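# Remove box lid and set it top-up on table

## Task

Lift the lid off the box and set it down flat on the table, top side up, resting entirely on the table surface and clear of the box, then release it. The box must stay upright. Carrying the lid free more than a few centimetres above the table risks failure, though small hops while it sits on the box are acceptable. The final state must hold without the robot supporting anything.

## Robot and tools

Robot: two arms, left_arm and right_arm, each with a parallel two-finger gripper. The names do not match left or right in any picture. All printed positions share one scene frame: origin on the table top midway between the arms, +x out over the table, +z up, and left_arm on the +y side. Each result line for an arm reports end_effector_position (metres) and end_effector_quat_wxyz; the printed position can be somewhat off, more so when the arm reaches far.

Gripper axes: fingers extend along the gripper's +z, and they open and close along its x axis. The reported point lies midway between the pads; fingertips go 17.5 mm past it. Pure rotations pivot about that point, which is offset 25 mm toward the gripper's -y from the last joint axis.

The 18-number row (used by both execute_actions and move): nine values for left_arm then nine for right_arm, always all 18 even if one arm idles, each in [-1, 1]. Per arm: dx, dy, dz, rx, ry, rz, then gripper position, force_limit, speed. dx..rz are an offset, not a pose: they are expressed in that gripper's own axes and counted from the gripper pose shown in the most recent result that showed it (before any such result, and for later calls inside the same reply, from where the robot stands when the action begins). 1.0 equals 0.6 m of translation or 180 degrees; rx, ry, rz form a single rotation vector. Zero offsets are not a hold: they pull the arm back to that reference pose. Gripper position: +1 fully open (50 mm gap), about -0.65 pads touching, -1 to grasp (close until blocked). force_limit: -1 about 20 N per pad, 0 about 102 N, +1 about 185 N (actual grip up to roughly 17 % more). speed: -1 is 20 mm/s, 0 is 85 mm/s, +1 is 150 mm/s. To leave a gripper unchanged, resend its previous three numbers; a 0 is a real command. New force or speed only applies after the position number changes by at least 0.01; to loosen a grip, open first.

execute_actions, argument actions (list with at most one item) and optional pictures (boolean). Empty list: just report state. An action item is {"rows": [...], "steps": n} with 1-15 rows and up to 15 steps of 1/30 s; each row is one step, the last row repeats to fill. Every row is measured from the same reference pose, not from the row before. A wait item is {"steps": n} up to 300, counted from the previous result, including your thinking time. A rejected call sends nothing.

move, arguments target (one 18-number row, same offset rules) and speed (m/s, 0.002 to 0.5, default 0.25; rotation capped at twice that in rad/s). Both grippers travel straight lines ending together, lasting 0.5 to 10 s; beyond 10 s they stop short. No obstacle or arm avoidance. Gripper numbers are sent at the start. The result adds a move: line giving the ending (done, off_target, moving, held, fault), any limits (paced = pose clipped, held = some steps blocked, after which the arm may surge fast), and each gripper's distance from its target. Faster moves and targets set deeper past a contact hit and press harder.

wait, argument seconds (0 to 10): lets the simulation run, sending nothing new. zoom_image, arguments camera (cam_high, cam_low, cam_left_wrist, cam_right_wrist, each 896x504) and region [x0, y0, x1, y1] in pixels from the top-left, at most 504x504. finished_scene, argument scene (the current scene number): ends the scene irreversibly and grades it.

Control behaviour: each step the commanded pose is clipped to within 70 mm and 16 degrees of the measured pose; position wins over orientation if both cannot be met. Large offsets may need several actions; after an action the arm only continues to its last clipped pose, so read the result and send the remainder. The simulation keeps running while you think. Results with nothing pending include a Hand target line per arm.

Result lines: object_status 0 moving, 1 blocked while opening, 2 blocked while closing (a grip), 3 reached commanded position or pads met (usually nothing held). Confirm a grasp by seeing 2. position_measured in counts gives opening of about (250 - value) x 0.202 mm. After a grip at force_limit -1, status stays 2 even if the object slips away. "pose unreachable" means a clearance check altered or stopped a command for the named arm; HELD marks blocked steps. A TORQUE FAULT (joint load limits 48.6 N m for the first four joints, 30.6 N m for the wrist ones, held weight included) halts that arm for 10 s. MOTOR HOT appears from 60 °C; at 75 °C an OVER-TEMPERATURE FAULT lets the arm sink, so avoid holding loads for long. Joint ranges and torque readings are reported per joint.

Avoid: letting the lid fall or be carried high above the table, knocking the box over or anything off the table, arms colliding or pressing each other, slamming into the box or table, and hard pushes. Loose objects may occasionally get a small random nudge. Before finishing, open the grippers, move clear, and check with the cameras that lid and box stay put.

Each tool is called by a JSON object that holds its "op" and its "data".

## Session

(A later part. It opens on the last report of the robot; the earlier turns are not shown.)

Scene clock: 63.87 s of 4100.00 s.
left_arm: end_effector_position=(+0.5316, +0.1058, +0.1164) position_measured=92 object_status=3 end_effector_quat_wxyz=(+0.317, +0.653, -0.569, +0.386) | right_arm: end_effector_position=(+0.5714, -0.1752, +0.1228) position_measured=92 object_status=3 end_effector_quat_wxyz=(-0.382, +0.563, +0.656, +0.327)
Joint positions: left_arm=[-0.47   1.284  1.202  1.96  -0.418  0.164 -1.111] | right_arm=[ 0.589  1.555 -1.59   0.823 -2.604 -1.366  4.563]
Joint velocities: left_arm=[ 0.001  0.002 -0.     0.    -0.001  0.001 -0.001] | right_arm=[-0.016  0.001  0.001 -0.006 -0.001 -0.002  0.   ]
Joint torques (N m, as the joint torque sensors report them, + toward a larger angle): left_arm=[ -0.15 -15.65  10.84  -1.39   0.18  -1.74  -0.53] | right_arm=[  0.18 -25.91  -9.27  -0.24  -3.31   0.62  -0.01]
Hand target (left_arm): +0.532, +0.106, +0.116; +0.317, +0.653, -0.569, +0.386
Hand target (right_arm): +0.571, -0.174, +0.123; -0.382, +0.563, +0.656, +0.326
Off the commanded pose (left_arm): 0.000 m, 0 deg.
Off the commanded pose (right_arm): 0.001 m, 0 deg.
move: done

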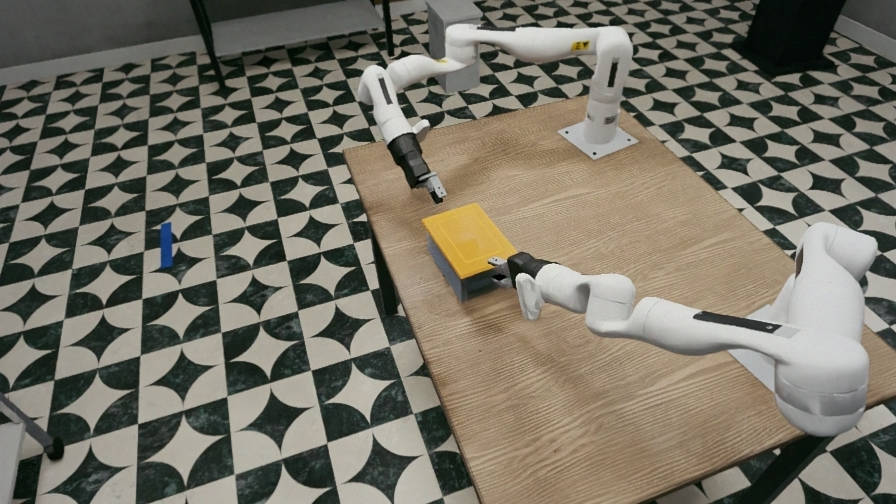

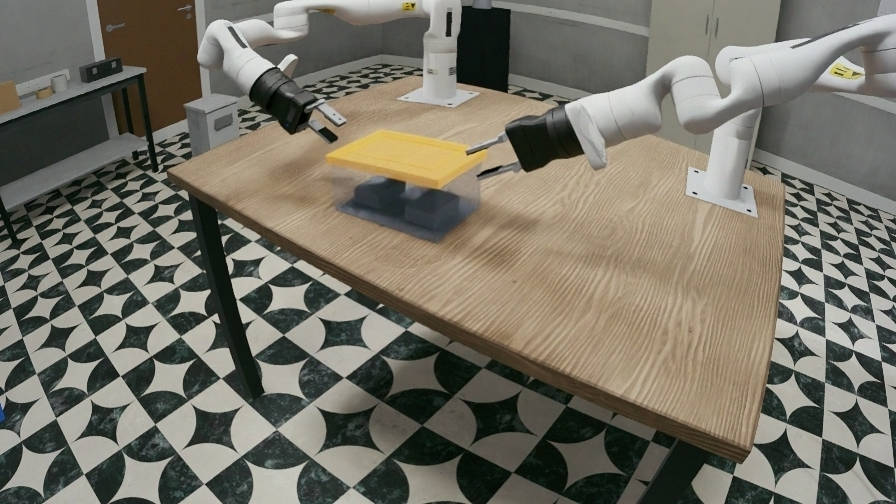

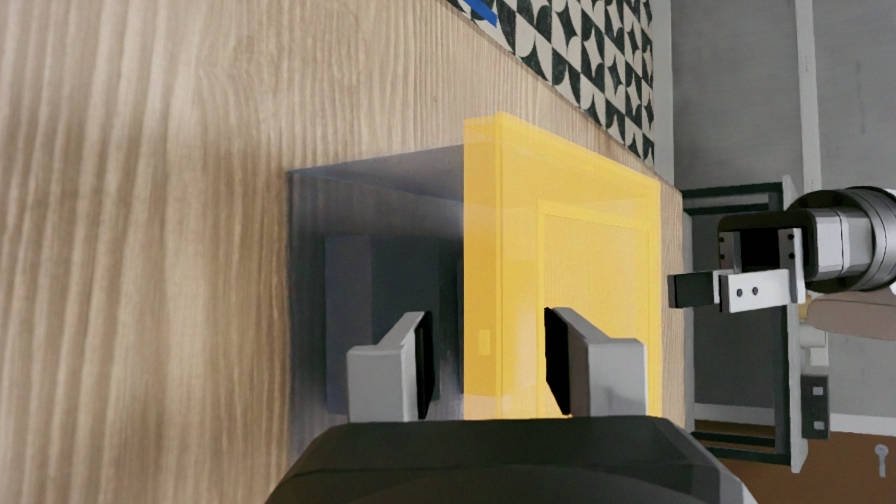

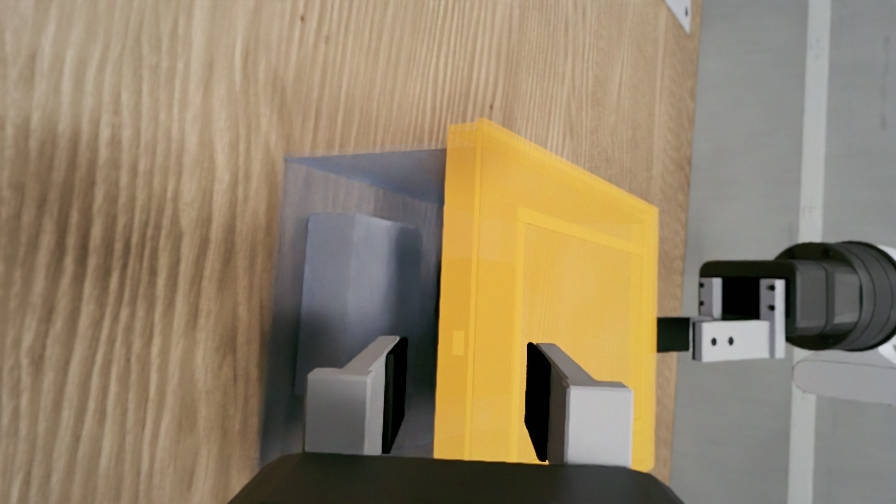

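{"op": "move", "data": {"target": [0.007,0,0.055,0,0,0,0.4,0,0,0.002,0,0.084,0,0,0,0.4,0,0], "speed": 0.06}}

Scene clock: 65.70 s of 4100.00 s.
left_arm: end_effector_position=(+0.5368, +0.0760, +0.1037) position_measured=92 object_status=3 end_effector_quat_wxyz=(+0.317, +0.653, -0.569, +0.386) | right_arm: end_effector_position=(+0.5648, -0.1320, +0.0990) position_measured=92 object_status=3 end_effector_quat_wxyz=(-0.381, +0.564, +0.656, +0.327)
Joint positions: left_arm=[-0.384  1.297  1.165  1.926 -0.416  0.112 -1.099] | right_arm=[ 0.548  1.587 -1.575  0.881 -2.583 -1.265  4.539]
Joint velocities: left_arm=[-0.001 -0.001 -0.001 -0.001 -0.    -0.    -0.001] | right_arm=[ 0.     0.    -0.001  0.    -0.001  0.    -0.   ]
Joint torques (N m, as the joint torque sensors report them, + toward a larger angle): left_arm=[  0.87 -15.93  10.99  -1.49   0.07  -1.81  -0.48] | right_arm=[ -0.65 -25.05  -9.86   0.31  -3.2    0.87  -0.13]
Hand target (left_arm): +0.537, +0.076, +0.104; +0.317, +0.653, -0.569, +0.386
Hand target (right_arm): +0.565, -0.131, +0.099; -0.382, +0.563, +0.656, +0.326
Off the commanded pose (left_arm): 0.001 m, 0 deg.
Off the commanded pose (right_arm): 0.001 m, 0 deg.
move: done

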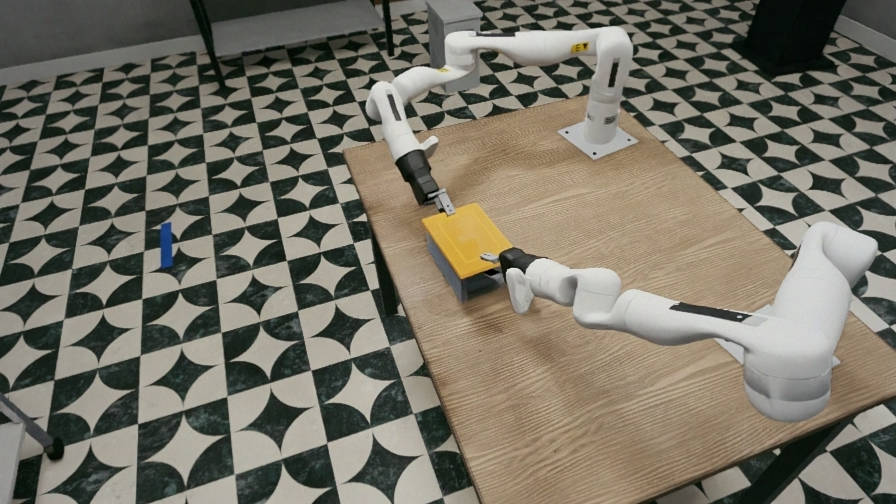

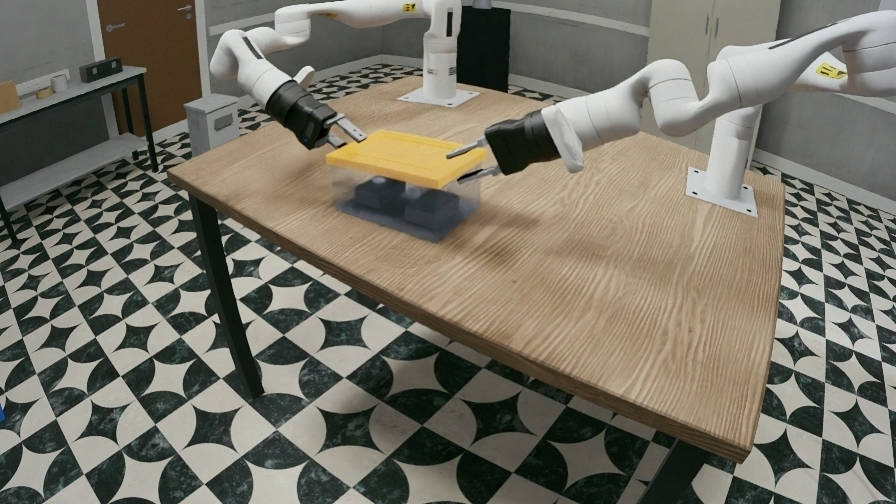

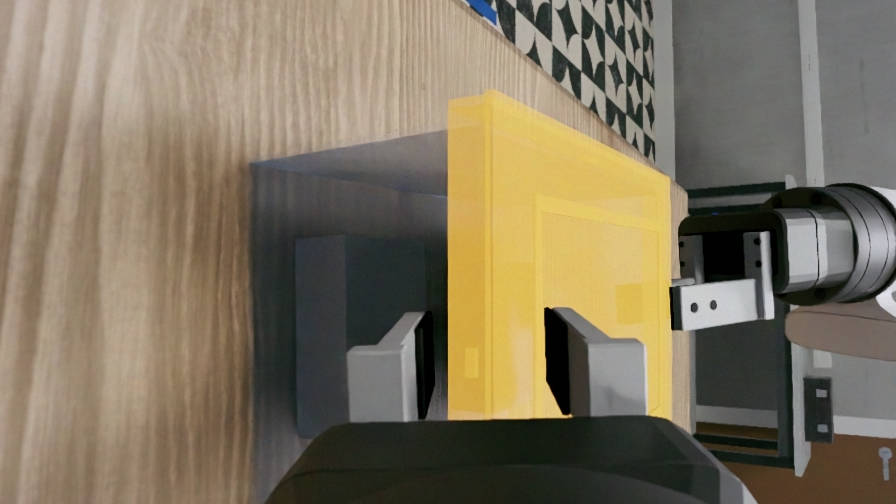

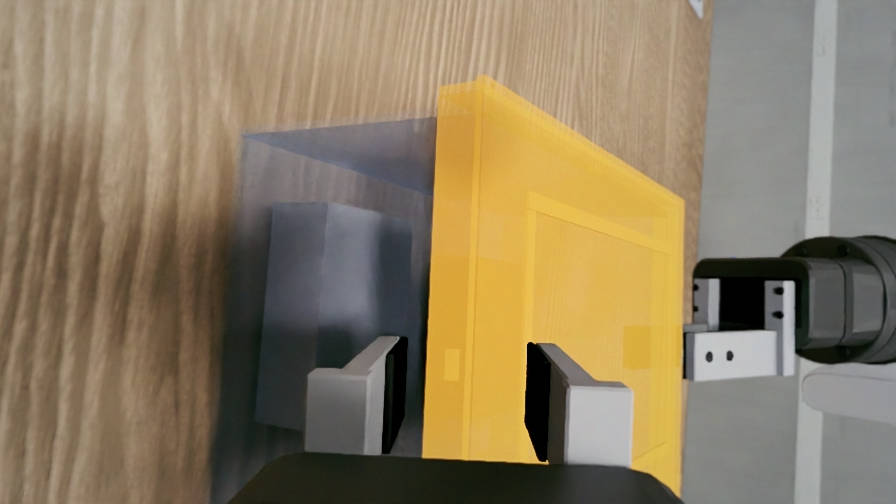

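Close, then lift left 15 mm, right 6 mm.

{"op": "move", "data": {"target": [-0.002,0,-0.002,0,0,0,-1,-0.4,-0.8,0,0,-0.002,0,0,0,-1,-0.4,-0.8], "speed": 0.02}}

{"op": "move", "data": {"target": [0.02,0,-0.012,0,0,0,-1,-0.4,-0.8,0.012,0,-0.007,0,0,0,-1,-0.4,-0.8], "speed": 0.02}}

{"op": "zoom_image", "data": {"camera": "cam_low", "region": [290, 90, 540, 250]}}

Scene clock: 67.37 s of 4100.00 s.
left_arm: end_effector_position=(+0.5364, +0.0786, +0.1015) position_measured=164 object_status=2 end_effector_quat_wxyz=(+0.317, +0.654, -0.569, +0.385) | right_arm: end_effector_position=(+0.5656, -0.1342, +0.0986) position_measured=165 object_status=2 end_effector_quat_wxyz=(-0.381, +0.565, +0.655, +0.327)
Joint positions: left_arm=[-0.389  1.299  1.163  1.928 -0.418  0.114 -1.101] | right_arm=[ 0.551  1.588 -1.575  0.879 -2.581 -1.267  4.539]
Joint velocities: left_arm=[-0.002  0.001  0.     0.     0.001 -0.     0.001] | right_arm=[ 0.001 -0.    -0.     0.     0.002 -0.001 -0.001]
Joint torques (N m, as the joint torque sensors report them, + toward a larger angle): left_arm=[  0.47 -17.17  13.14  -1.37   0.09  -2.31  -0.69] | right_arm=[ -1.25 -26.58 -11.15   0.75  -4.12   0.78  -0.06]
Hand target (left_arm): +0.537, +0.078, +0.103; +0.317, +0.653, -0.569, +0.386
Hand target (right_arm): +0.565, -0.133, +0.100; -0.381, +0.564, +0.656, +0.327
Off the commanded pose (left_arm): 0.002 m, 0 deg.
Off the commanded pose (right_arm): 0.002 m, 0 deg.
move: done

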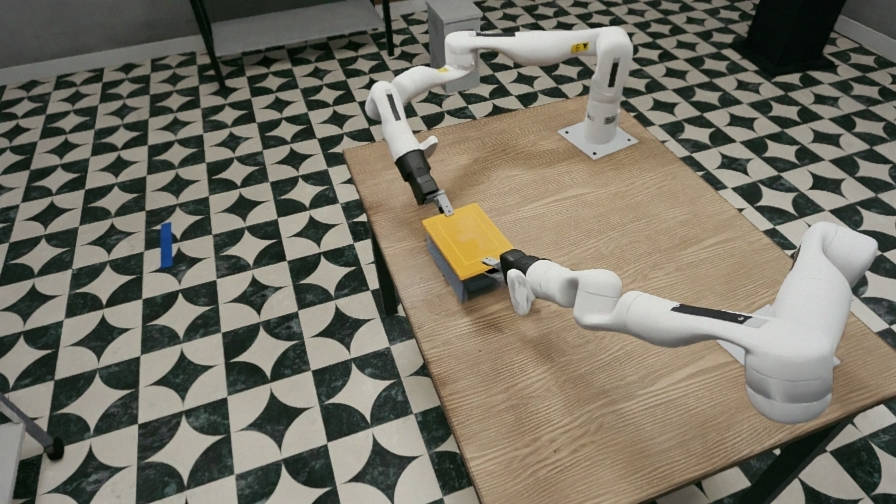

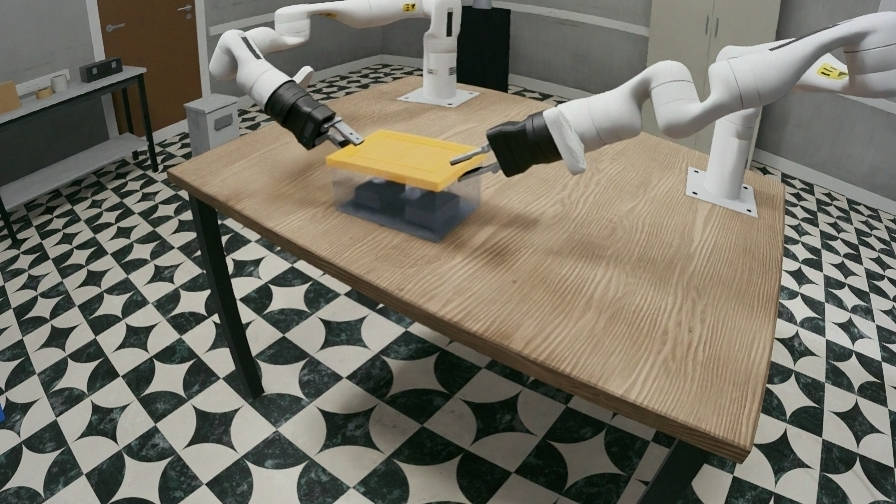

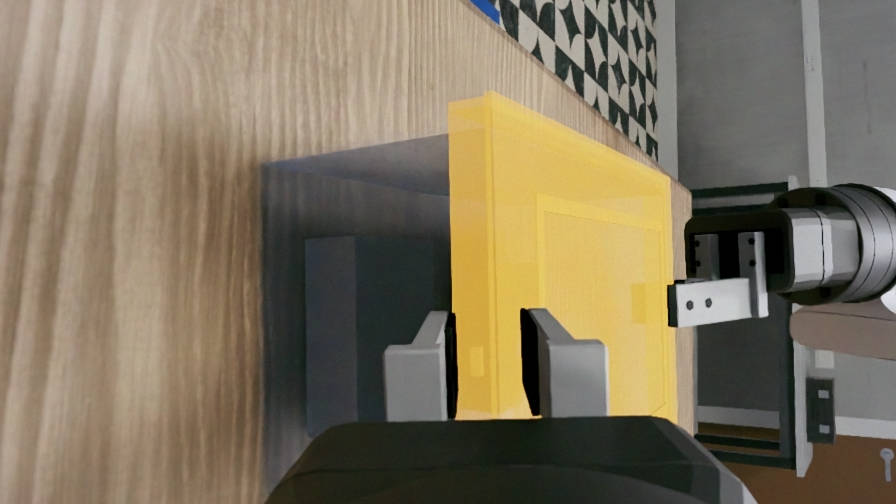

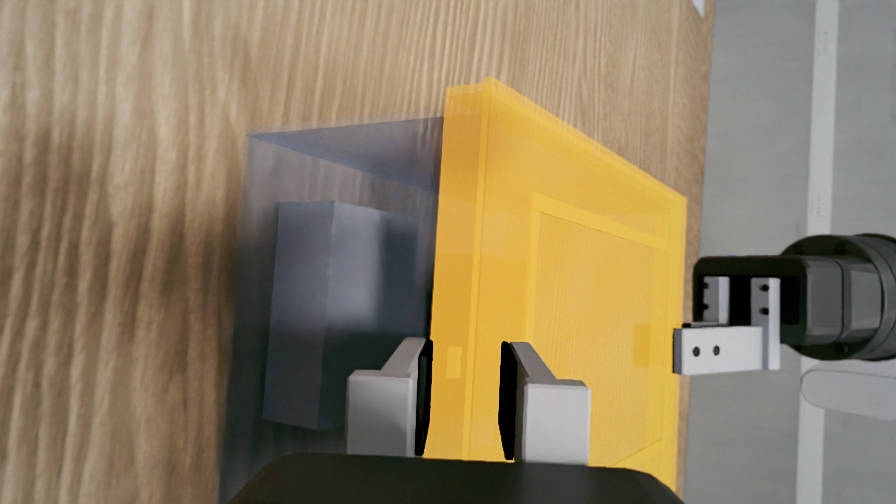

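Scene clock: 68.30 s of 4100.00 s.
left_arm: end_effector_position=(+0.5340, +0.0794, +0.1113) position_measured=164 object_status=2 end_effector_quat_wxyz=(+0.318, +0.655, -0.569, +0.381) | right_arm: end_effector_position=(+0.5643, -0.1336, +0.1036) position_measured=165 object_status=2 end_effector_quat_wxyz=(-0.382, +0.565, +0.655, +0.324)
Joint positions: left_arm=[-0.394  1.274  1.176  1.932 -0.405  0.131 -1.086] | right_arm=[ 0.55   1.581 -1.579  0.881 -2.581 -1.273  4.528]
Joint velocities: left_arm=[-0.001 -0.001 -0.001  0.    -0.002  0.     0.   ] | right_arm=[-0.001  0.    -0.002  0.001  0.004 -0.001 -0.002]
Joint torques (N m, as the joint torque sensors report them, + toward a larger angle): left_arm=[ -1.08 -18.4   15.59  -2.65   0.35  -3.14  -0.58] | right_arm=[  1.01 -28.54 -11.78  -0.81  -4.13   0.85  -0.19]
Hand target (left_arm): +0.536, +0.079, +0.115; +0.317, +0.654, -0.569, +0.385
Hand target (right_arm): +0.566, -0.134, +0.107; -0.381, +0.565, +0.655, +0.327
Off the commanded pose (left_arm): 0.005 m, 0 deg.
Off the commanded pose (right_arm): 0.004 m, 0 deg.
move: off_target (left_arm, right_arm)

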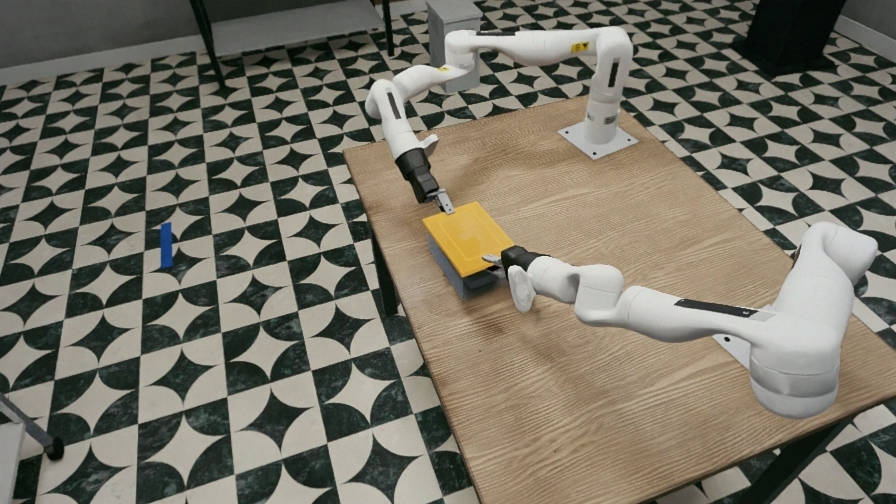

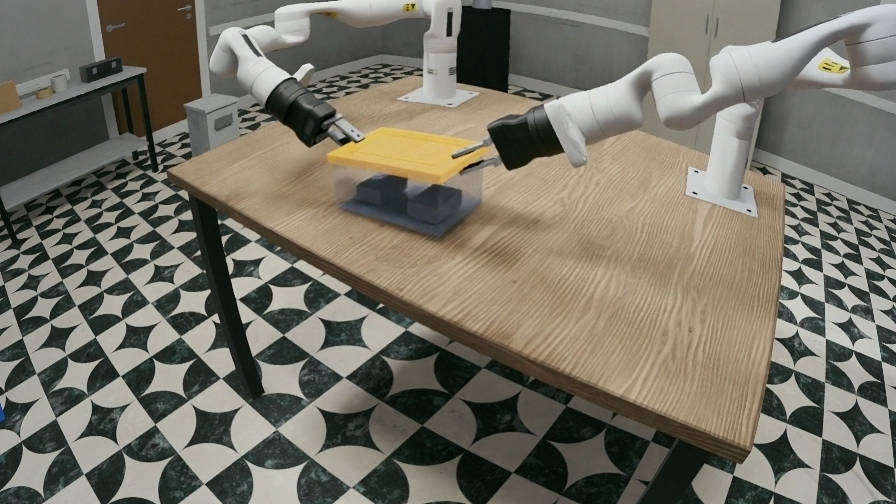

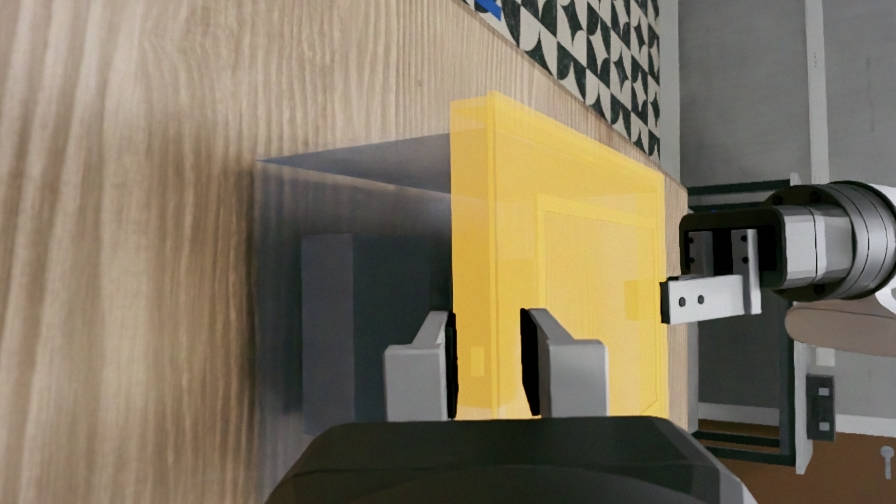

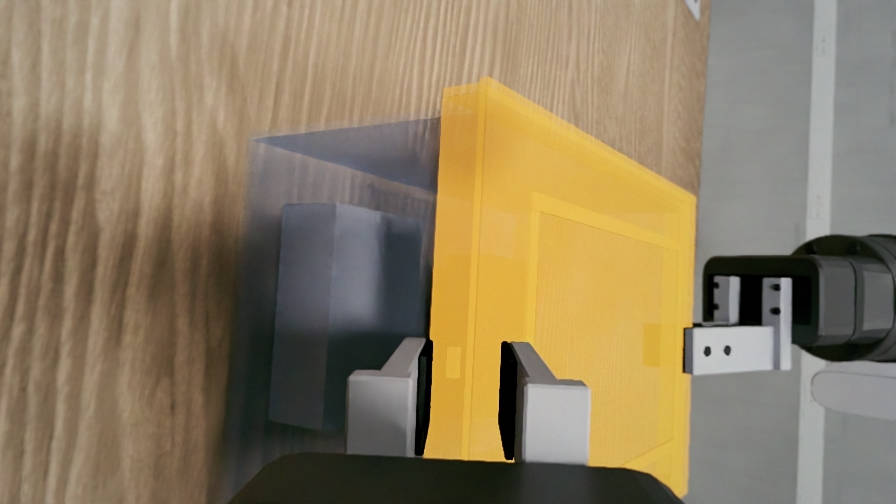

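Region (290, 90, 540, 250) of cam_low's 896x504 image, scaled by 2.016, with more detail than that image has; it fills the top 323 rows of this view, and the rest is white.

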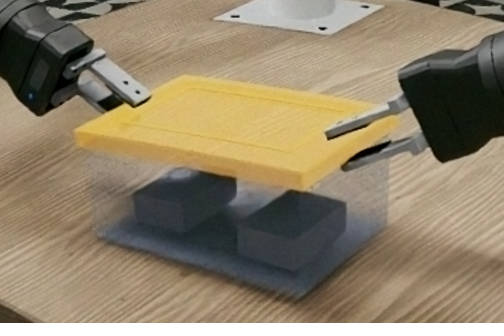

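{"op": "move", "data": {"target": [-0.016,0,0.009,0,0,0,-1,-0.4,-0.8,-0.009,0,0.005,0,0,0,-1,-0.4,-0.8], "speed": 0.02}}

{"op": "execute_actions", "data": {"actions": [{"rows":[[0,0,0,0,0,0,0.4,0,0,0,0,0,0,0,0,0.4,0,0]],"steps":8}], "pictures": false}}

{"op": "execute_actions", "data": {"actions": [{"rows":[[0,0,-0.03,0,0,0,0.4,0,0,0,0,-0.03,0,0,0,0.4,0,0]],"steps":10}], "pictures": false}}

{"op": "move", "data": {"target": [0,0.2,-0.087,0,0,0,0.4,0,0,0,-0.1,-0.087,0,0,0,0.4,0,0]}}

{"op": "move", "data": {"target": [0.107,0.003,0.222,0.433,0,-0.25,0.4,0,0,-0.095,-0.073,0.117,-0.161,-0.161,-0.355,0.4,0,0], "speed": 0.3}}

Scene clock: 75.33 s of 4100.00 s.
left_arm: end_effector_position=(+0.5340, +0.0796, +0.1010) position_measured=164 object_status=2 end_effector_quat_wxyz=(+0.319, +0.655, -0.569, +0.382) | right_arm: end_effector_position=(+0.5641, -0.1335, +0.0983) position_measured=165 object_status=2 end_effector_quat_wxyz=(-0.382, +0.565, +0.655, +0.325)
Joint positions: left_arm=[-0.391  1.296  1.162  1.931 -0.416  0.119 -1.097] | right_arm=[ 0.55   1.589 -1.578  0.88  -2.579 -1.27   4.535]
Joint velocities: left_arm=[-0.001  0.001  0.    -0.    -0.    -0.001 -0.   ] | right_arm=[ 0.001 -0.002 -0.001  0.    -0.002  0.001  0.   ]
Joint torques (N m, as the joint torque sensors report them, + toward a larger angle): left_arm=[  0.27 -15.89  10.    -2.    -0.16  -1.62  -0.55] | right_arm=[ -0.49 -26.11  -9.43  -0.18  -2.77   1.    -0.34]
Hand target (left_arm): +0.534, +0.080, +0.100; +0.318, +0.655, -0.569, +0.381
Hand target (right_arm): +0.564, -0.134, +0.097; -0.382, +0.565, +0.655, +0.324
Off the commanded pose (left_arm): 0.001 m, 0 deg.
Off the commanded pose (right_arm): 0.001 m, 0 deg.
After step 90, 3.27 s passed at rest.
move: done

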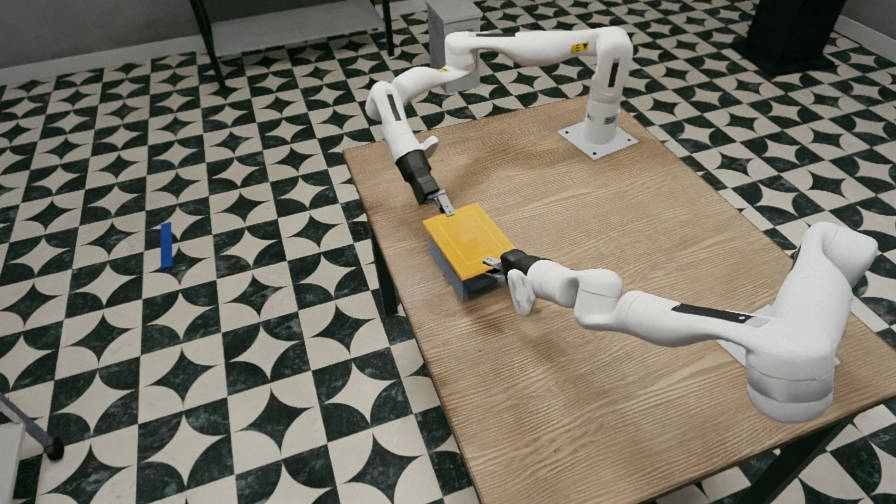

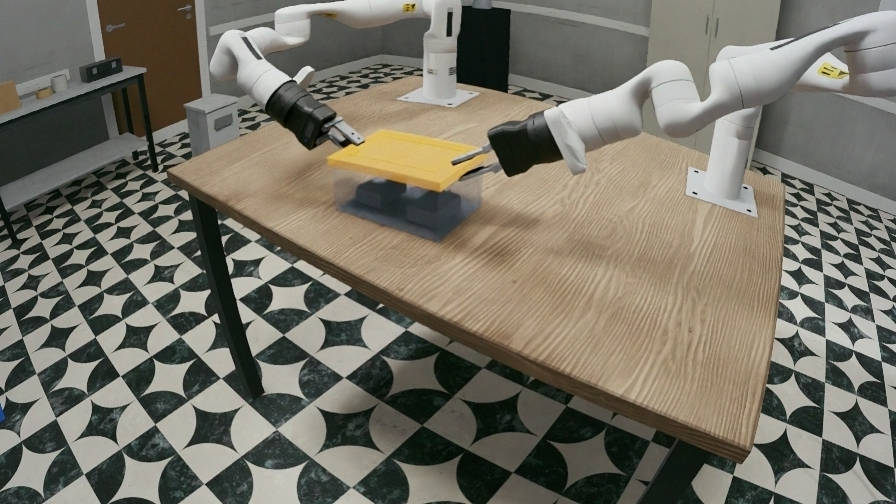

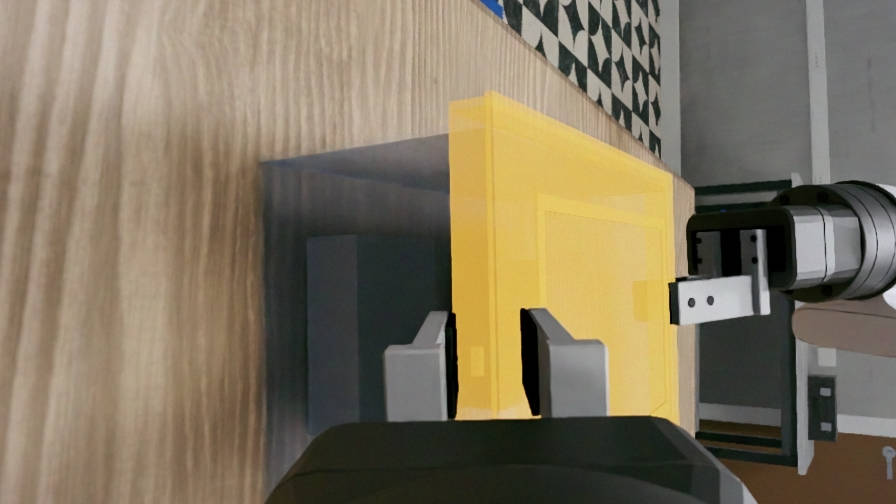

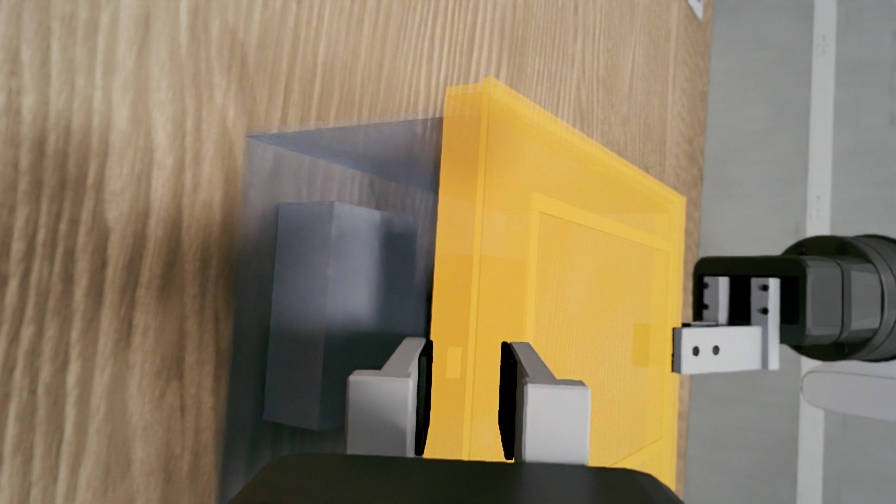

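Scene clock: 75.60 s of 4100.00 s.
left_arm: end_effector_position=(+0.5340, +0.0797, +0.1010) position_measured=92 object_status=0 end_effector_quat_wxyz=(+0.319, +0.655, -0.569, +0.382) | right_arm: end_effector_position=(+0.5642, -0.1336, +0.0983) position_measured=92 object_status=0 end_effector_quat_wxyz=(-0.382, +0.565, +0.655, +0.325)
Joint positions: left_arm=[-0.391  1.296  1.162  1.931 -0.416  0.119 -1.097] | right_arm=[ 0.55   1.589 -1.578  0.88  -2.579 -1.27   4.535]
Joint velocities: left_arm=[-0.001  0.002  0.001 -0.    -0.002  0.    -0.002] | right_arm=[-0.     0.001 -0.001  0.    -0.     0.     0.   ]
Joint torques (N m, as the joint torque sensors report them, + toward a larger angle): left_arm=[  0.04 -16.27  11.04  -1.37   0.06  -1.69  -0.5 ] | right_arm=[ -0.53 -25.7  -10.03   0.48  -3.28   0.82  -0.04]
Hand target (left_arm): +0.534, +0.080, +0.101; +0.319, +0.655, -0.569, +0.382
Hand target (right_arm): +0.564, -0.134, +0.098; -0.382, +0.565, +0.655, +0.325
Off the commanded pose (left_arm): 0.000 m, 0 deg.
Off the commanded pose (right_arm): 0.000 m, 0 deg.
Steps of this call (steps 1 to 8: all 8 steps of this action). Readings (end_effector_position | what the end effector reports):
1: left_arm (+0.5340, +0.0797, +0.1013) | right_arm (+0.5641, -0.1336, +0.0985) | left_arm position_measured=153 object_status=0 | right_arm position_measured=153 object_status=0
2: left_arm (+0.5341, +0.0799, +0.1014) | right_arm (+0.5642, -0.1337, +0.0988) | left_arm position_measured=139 object_status=0 | right_arm position_measured=139 object_status=0
4: left_arm (+0.5341, +0.0798, +0.1012) | right_arm (+0.5643, -0.1337, +0.0986) | left_arm position_measured=111 object_status=0 | right_arm position_measured=111 object_status=0
8: the state above

Scene clock: 75.93 s of 4100.00 s.
left_arm: end_effector_position=(+0.5310, +0.0942, +0.1101) position_measured=92 object_status=3 end_effector_quat_wxyz=(+0.319, +0.655, -0.569, +0.381) | right_arm: end_effector_position=(+0.5666, -0.1490, +0.1072) position_measured=92 object_status=3 end_effector_quat_wxyz=(-0.382, +0.565, +0.655, +0.325)
Joint positions: left_arm=[-0.435  1.284  1.185  1.949 -0.415  0.148 -1.1  ] | right_arm=[ 0.566  1.577 -1.583  0.862 -2.586 -1.305  4.542]
Joint velocities: left_arm=[-0.013 -0.002 -0.005  0.002 -0.001  0.    -0.001] | right_arm=[-0.    -0.001 -0.002  0.001  0.    -0.    -0.001]
Joint torques (N m, as the joint torque sensors report them, + toward a larger angle): left_arm=[ -0.23 -15.35  10.95  -1.37   0.15  -1.77  -0.5 ] | right_arm=[ -0.22 -25.98  -9.96  -0.28  -3.39   0.92  -0.27]
Hand target (left_arm): +0.531, +0.095, +0.110; +0.319, +0.655, -0.569, +0.382
Hand target (right_arm): +0.567, -0.149, +0.107; -0.382, +0.565, +0.655, +0.325
Off the commanded pose (left_arm): 0.001 m, 0 deg.
Off the commanded pose (right_arm): 0.000 m, 0 deg.
Steps of this call (steps 1 to 10: all 10 steps of this action). Readings (end_effector_position | what the end effector reports):
1: left_arm (+0.5341, +0.0803, +0.1012) | right_arm (+0.5644, -0.1345, +0.0989) | left_arm position_measured=92 object_status=0 | right_arm position_measured=92 object_status=0
2: left_arm (+0.5340, +0.0827, +0.1022) | right_arm (+0.5646, -0.1387, +0.1012) | left_arm position_measured=92 object_status=0 | right_arm position_measured=92 object_status=0
4: left_arm (+0.5334, +0.0916, +0.1067) | right_arm (+0.5665, -0.1477, +0.1069) | left_arm position_measured=92 object_status=0 | right_arm position_measured=92 object_status=0
8: left_arm (+0.5309, +0.0938, +0.1101) | right_arm (+0.5667, -0.1490, +0.1072) | left_arm position_measured=92 object_status=3 | right_arm position_measured=92 object_status=3
10: the state above

Scene clock: 77.13 s of 4100.00 s.
left_arm: end_effector_position=(+0.4052, +0.1209, +0.1342) position_measured=92 object_status=3 end_effector_quat_wxyz=(+0.319, +0.655, -0.569, +0.381) | right_arm: end_effector_position=(+0.5145, -0.2026, +0.1339) position_measured=92 object_status=3 end_effector_quat_wxyz=(-0.382, +0.564, +0.655, +0.325)
Joint positions: left_arm=[-0.539  1.123  1.159  2.37  -0.389 -0.144 -1.067] | right_arm=[ 0.765  1.537 -1.596  1.129 -2.599 -1.263  4.478]
Joint velocities: left_arm=[-0.005 -0.007  0.     0.001  0.003 -0.002  0.001] | right_arm=[ 0.005  0.    -0.001  0.001 -0.     0.    -0.   ]
Joint torques (N m, as the joint torque sensors report them, + toward a larger angle): left_arm=[ -0.08 -11.95   8.03  -0.52  -0.61  -1.73  -0.44] | right_arm=[ -1.11 -23.   -10.81  -0.44  -3.23   0.73   0.09]
Hand target (left_arm): +0.405, +0.121, +0.134; +0.319, +0.655, -0.569, +0.381
Hand target (right_arm): +0.515, -0.203, +0.134; -0.382, +0.565, +0.655, +0.325
Off the commanded pose (left_arm): 0.001 m, 0 deg.
Off the commanded pose (right_arm): 0.000 m, 0 deg.
move: done

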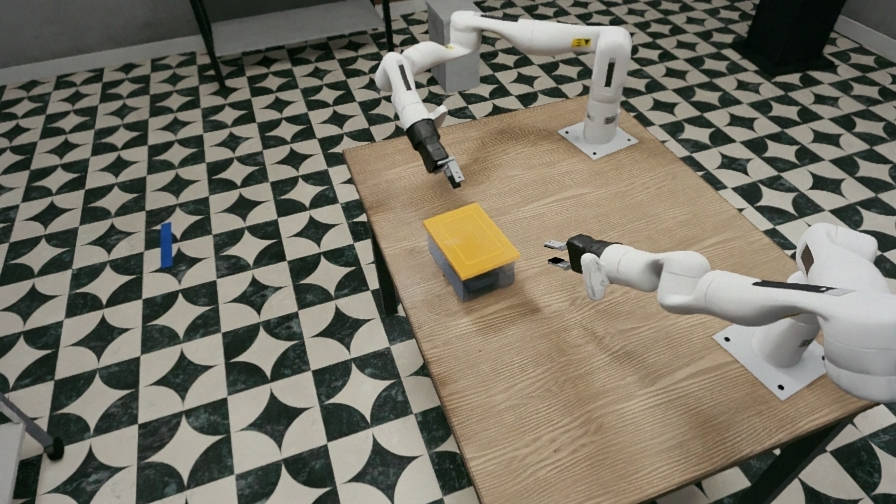

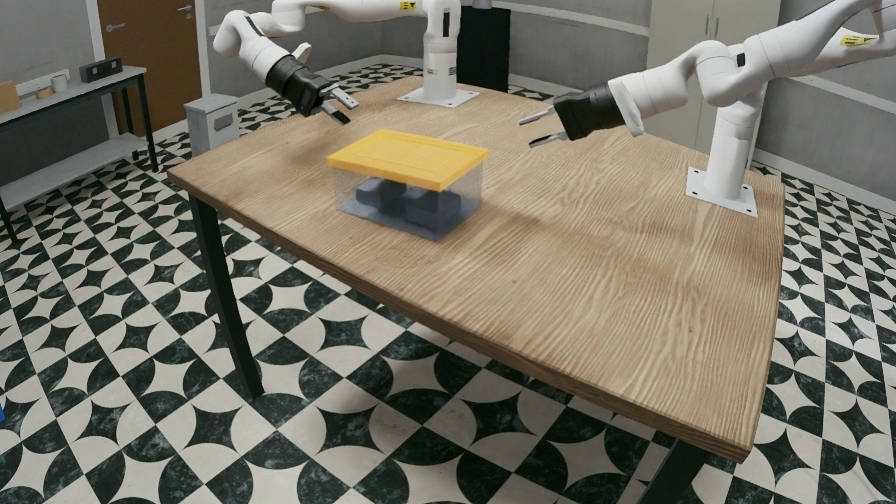

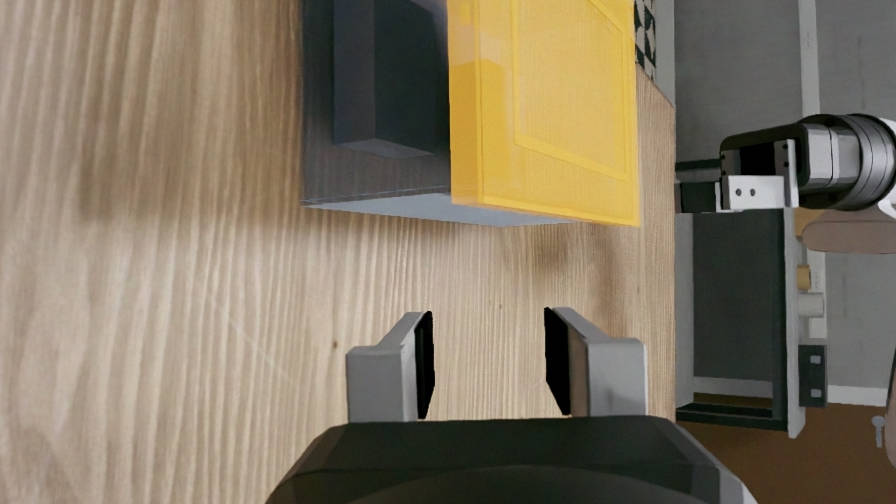

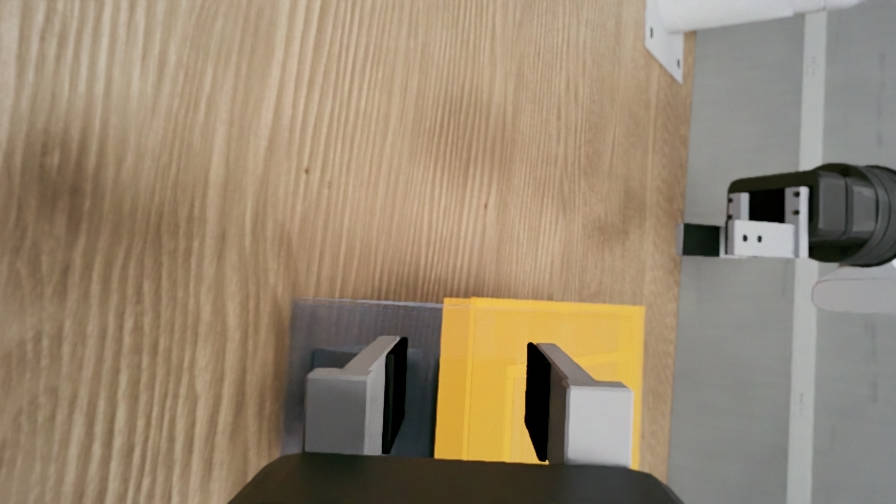

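Scene clock: 80.40 s of 4100.00 s.
left_arm: end_effector_position=(+0.4280, -0.0259, +0.1242) position_measured=92 object_status=3 end_effector_quat_wxyz=(-0.038, +0.860, +0.064, +0.505) | right_arm: end_effector_position=(+0.4651, -0.1774, +0.0502) position_measured=92 object_status=3 end_effector_quat_wxyz=(+0.153, +0.270, +0.823, +0.476)
Joint positions: left_arm=[ 0.976  1.201  0.974  1.546  1.267 -1.807 -0.739] | right_arm=[ 0.976  1.622 -1.482  2.206 -0.79  -0.652  3.883]
Joint velocities: left_arm=[-0.     0.001 -0.    -0.     0.001  0.001  0.001] | right_arm=[-0.002  0.011  0.004  0.002  0.005  0.003 -0.008]
Joint torques (N m, as the joint torque sensors report them, + toward a larger angle): left_arm=[ -0.33 -22.65   5.22  -3.7   -2.23  -2.64  -0.45] | right_arm=[  0.16 -14.8  -10.28   1.06   1.24   2.41   0.  ]
Hand target (left_arm): +0.428, -0.026, +0.124; -0.038, +0.860, +0.064, +0.505
Hand target (right_arm): +0.465, -0.177, +0.050; +0.152, +0.271, +0.823, +0.476
Off the commanded pose (left_arm): 0.003 m, 0 deg.
Off the commanded pose (right_arm): 0.001 m, 0 deg.
move: done

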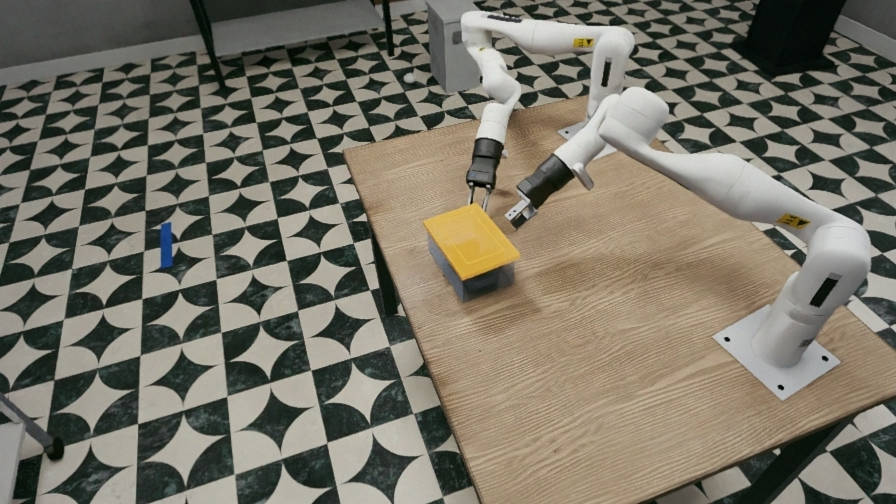

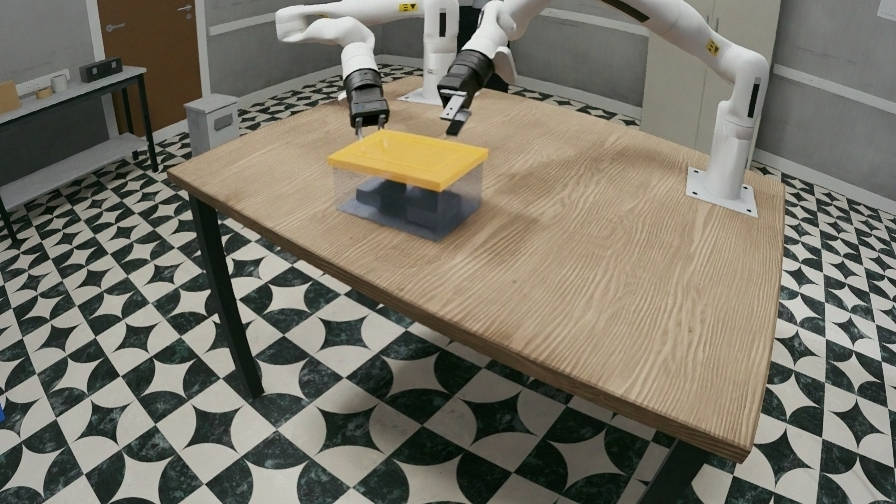

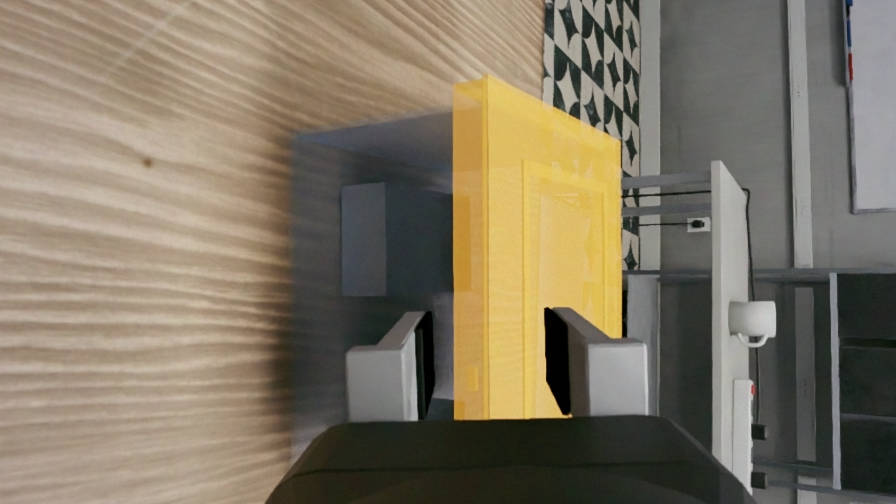

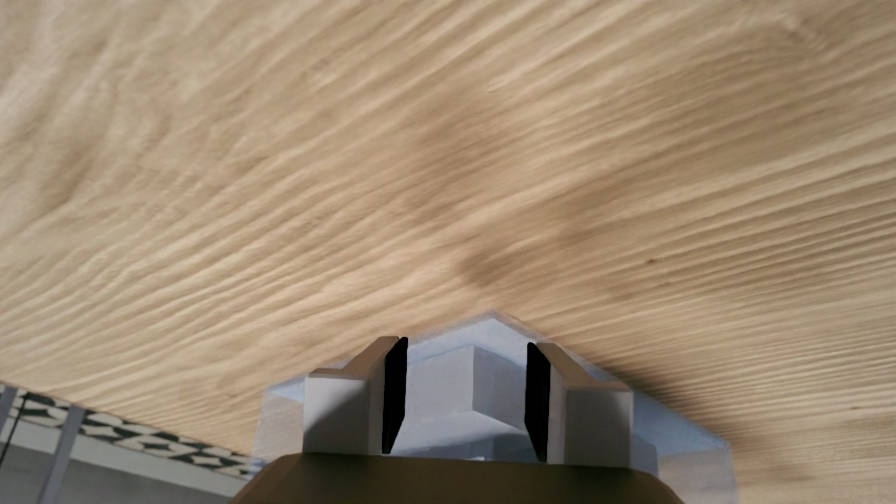

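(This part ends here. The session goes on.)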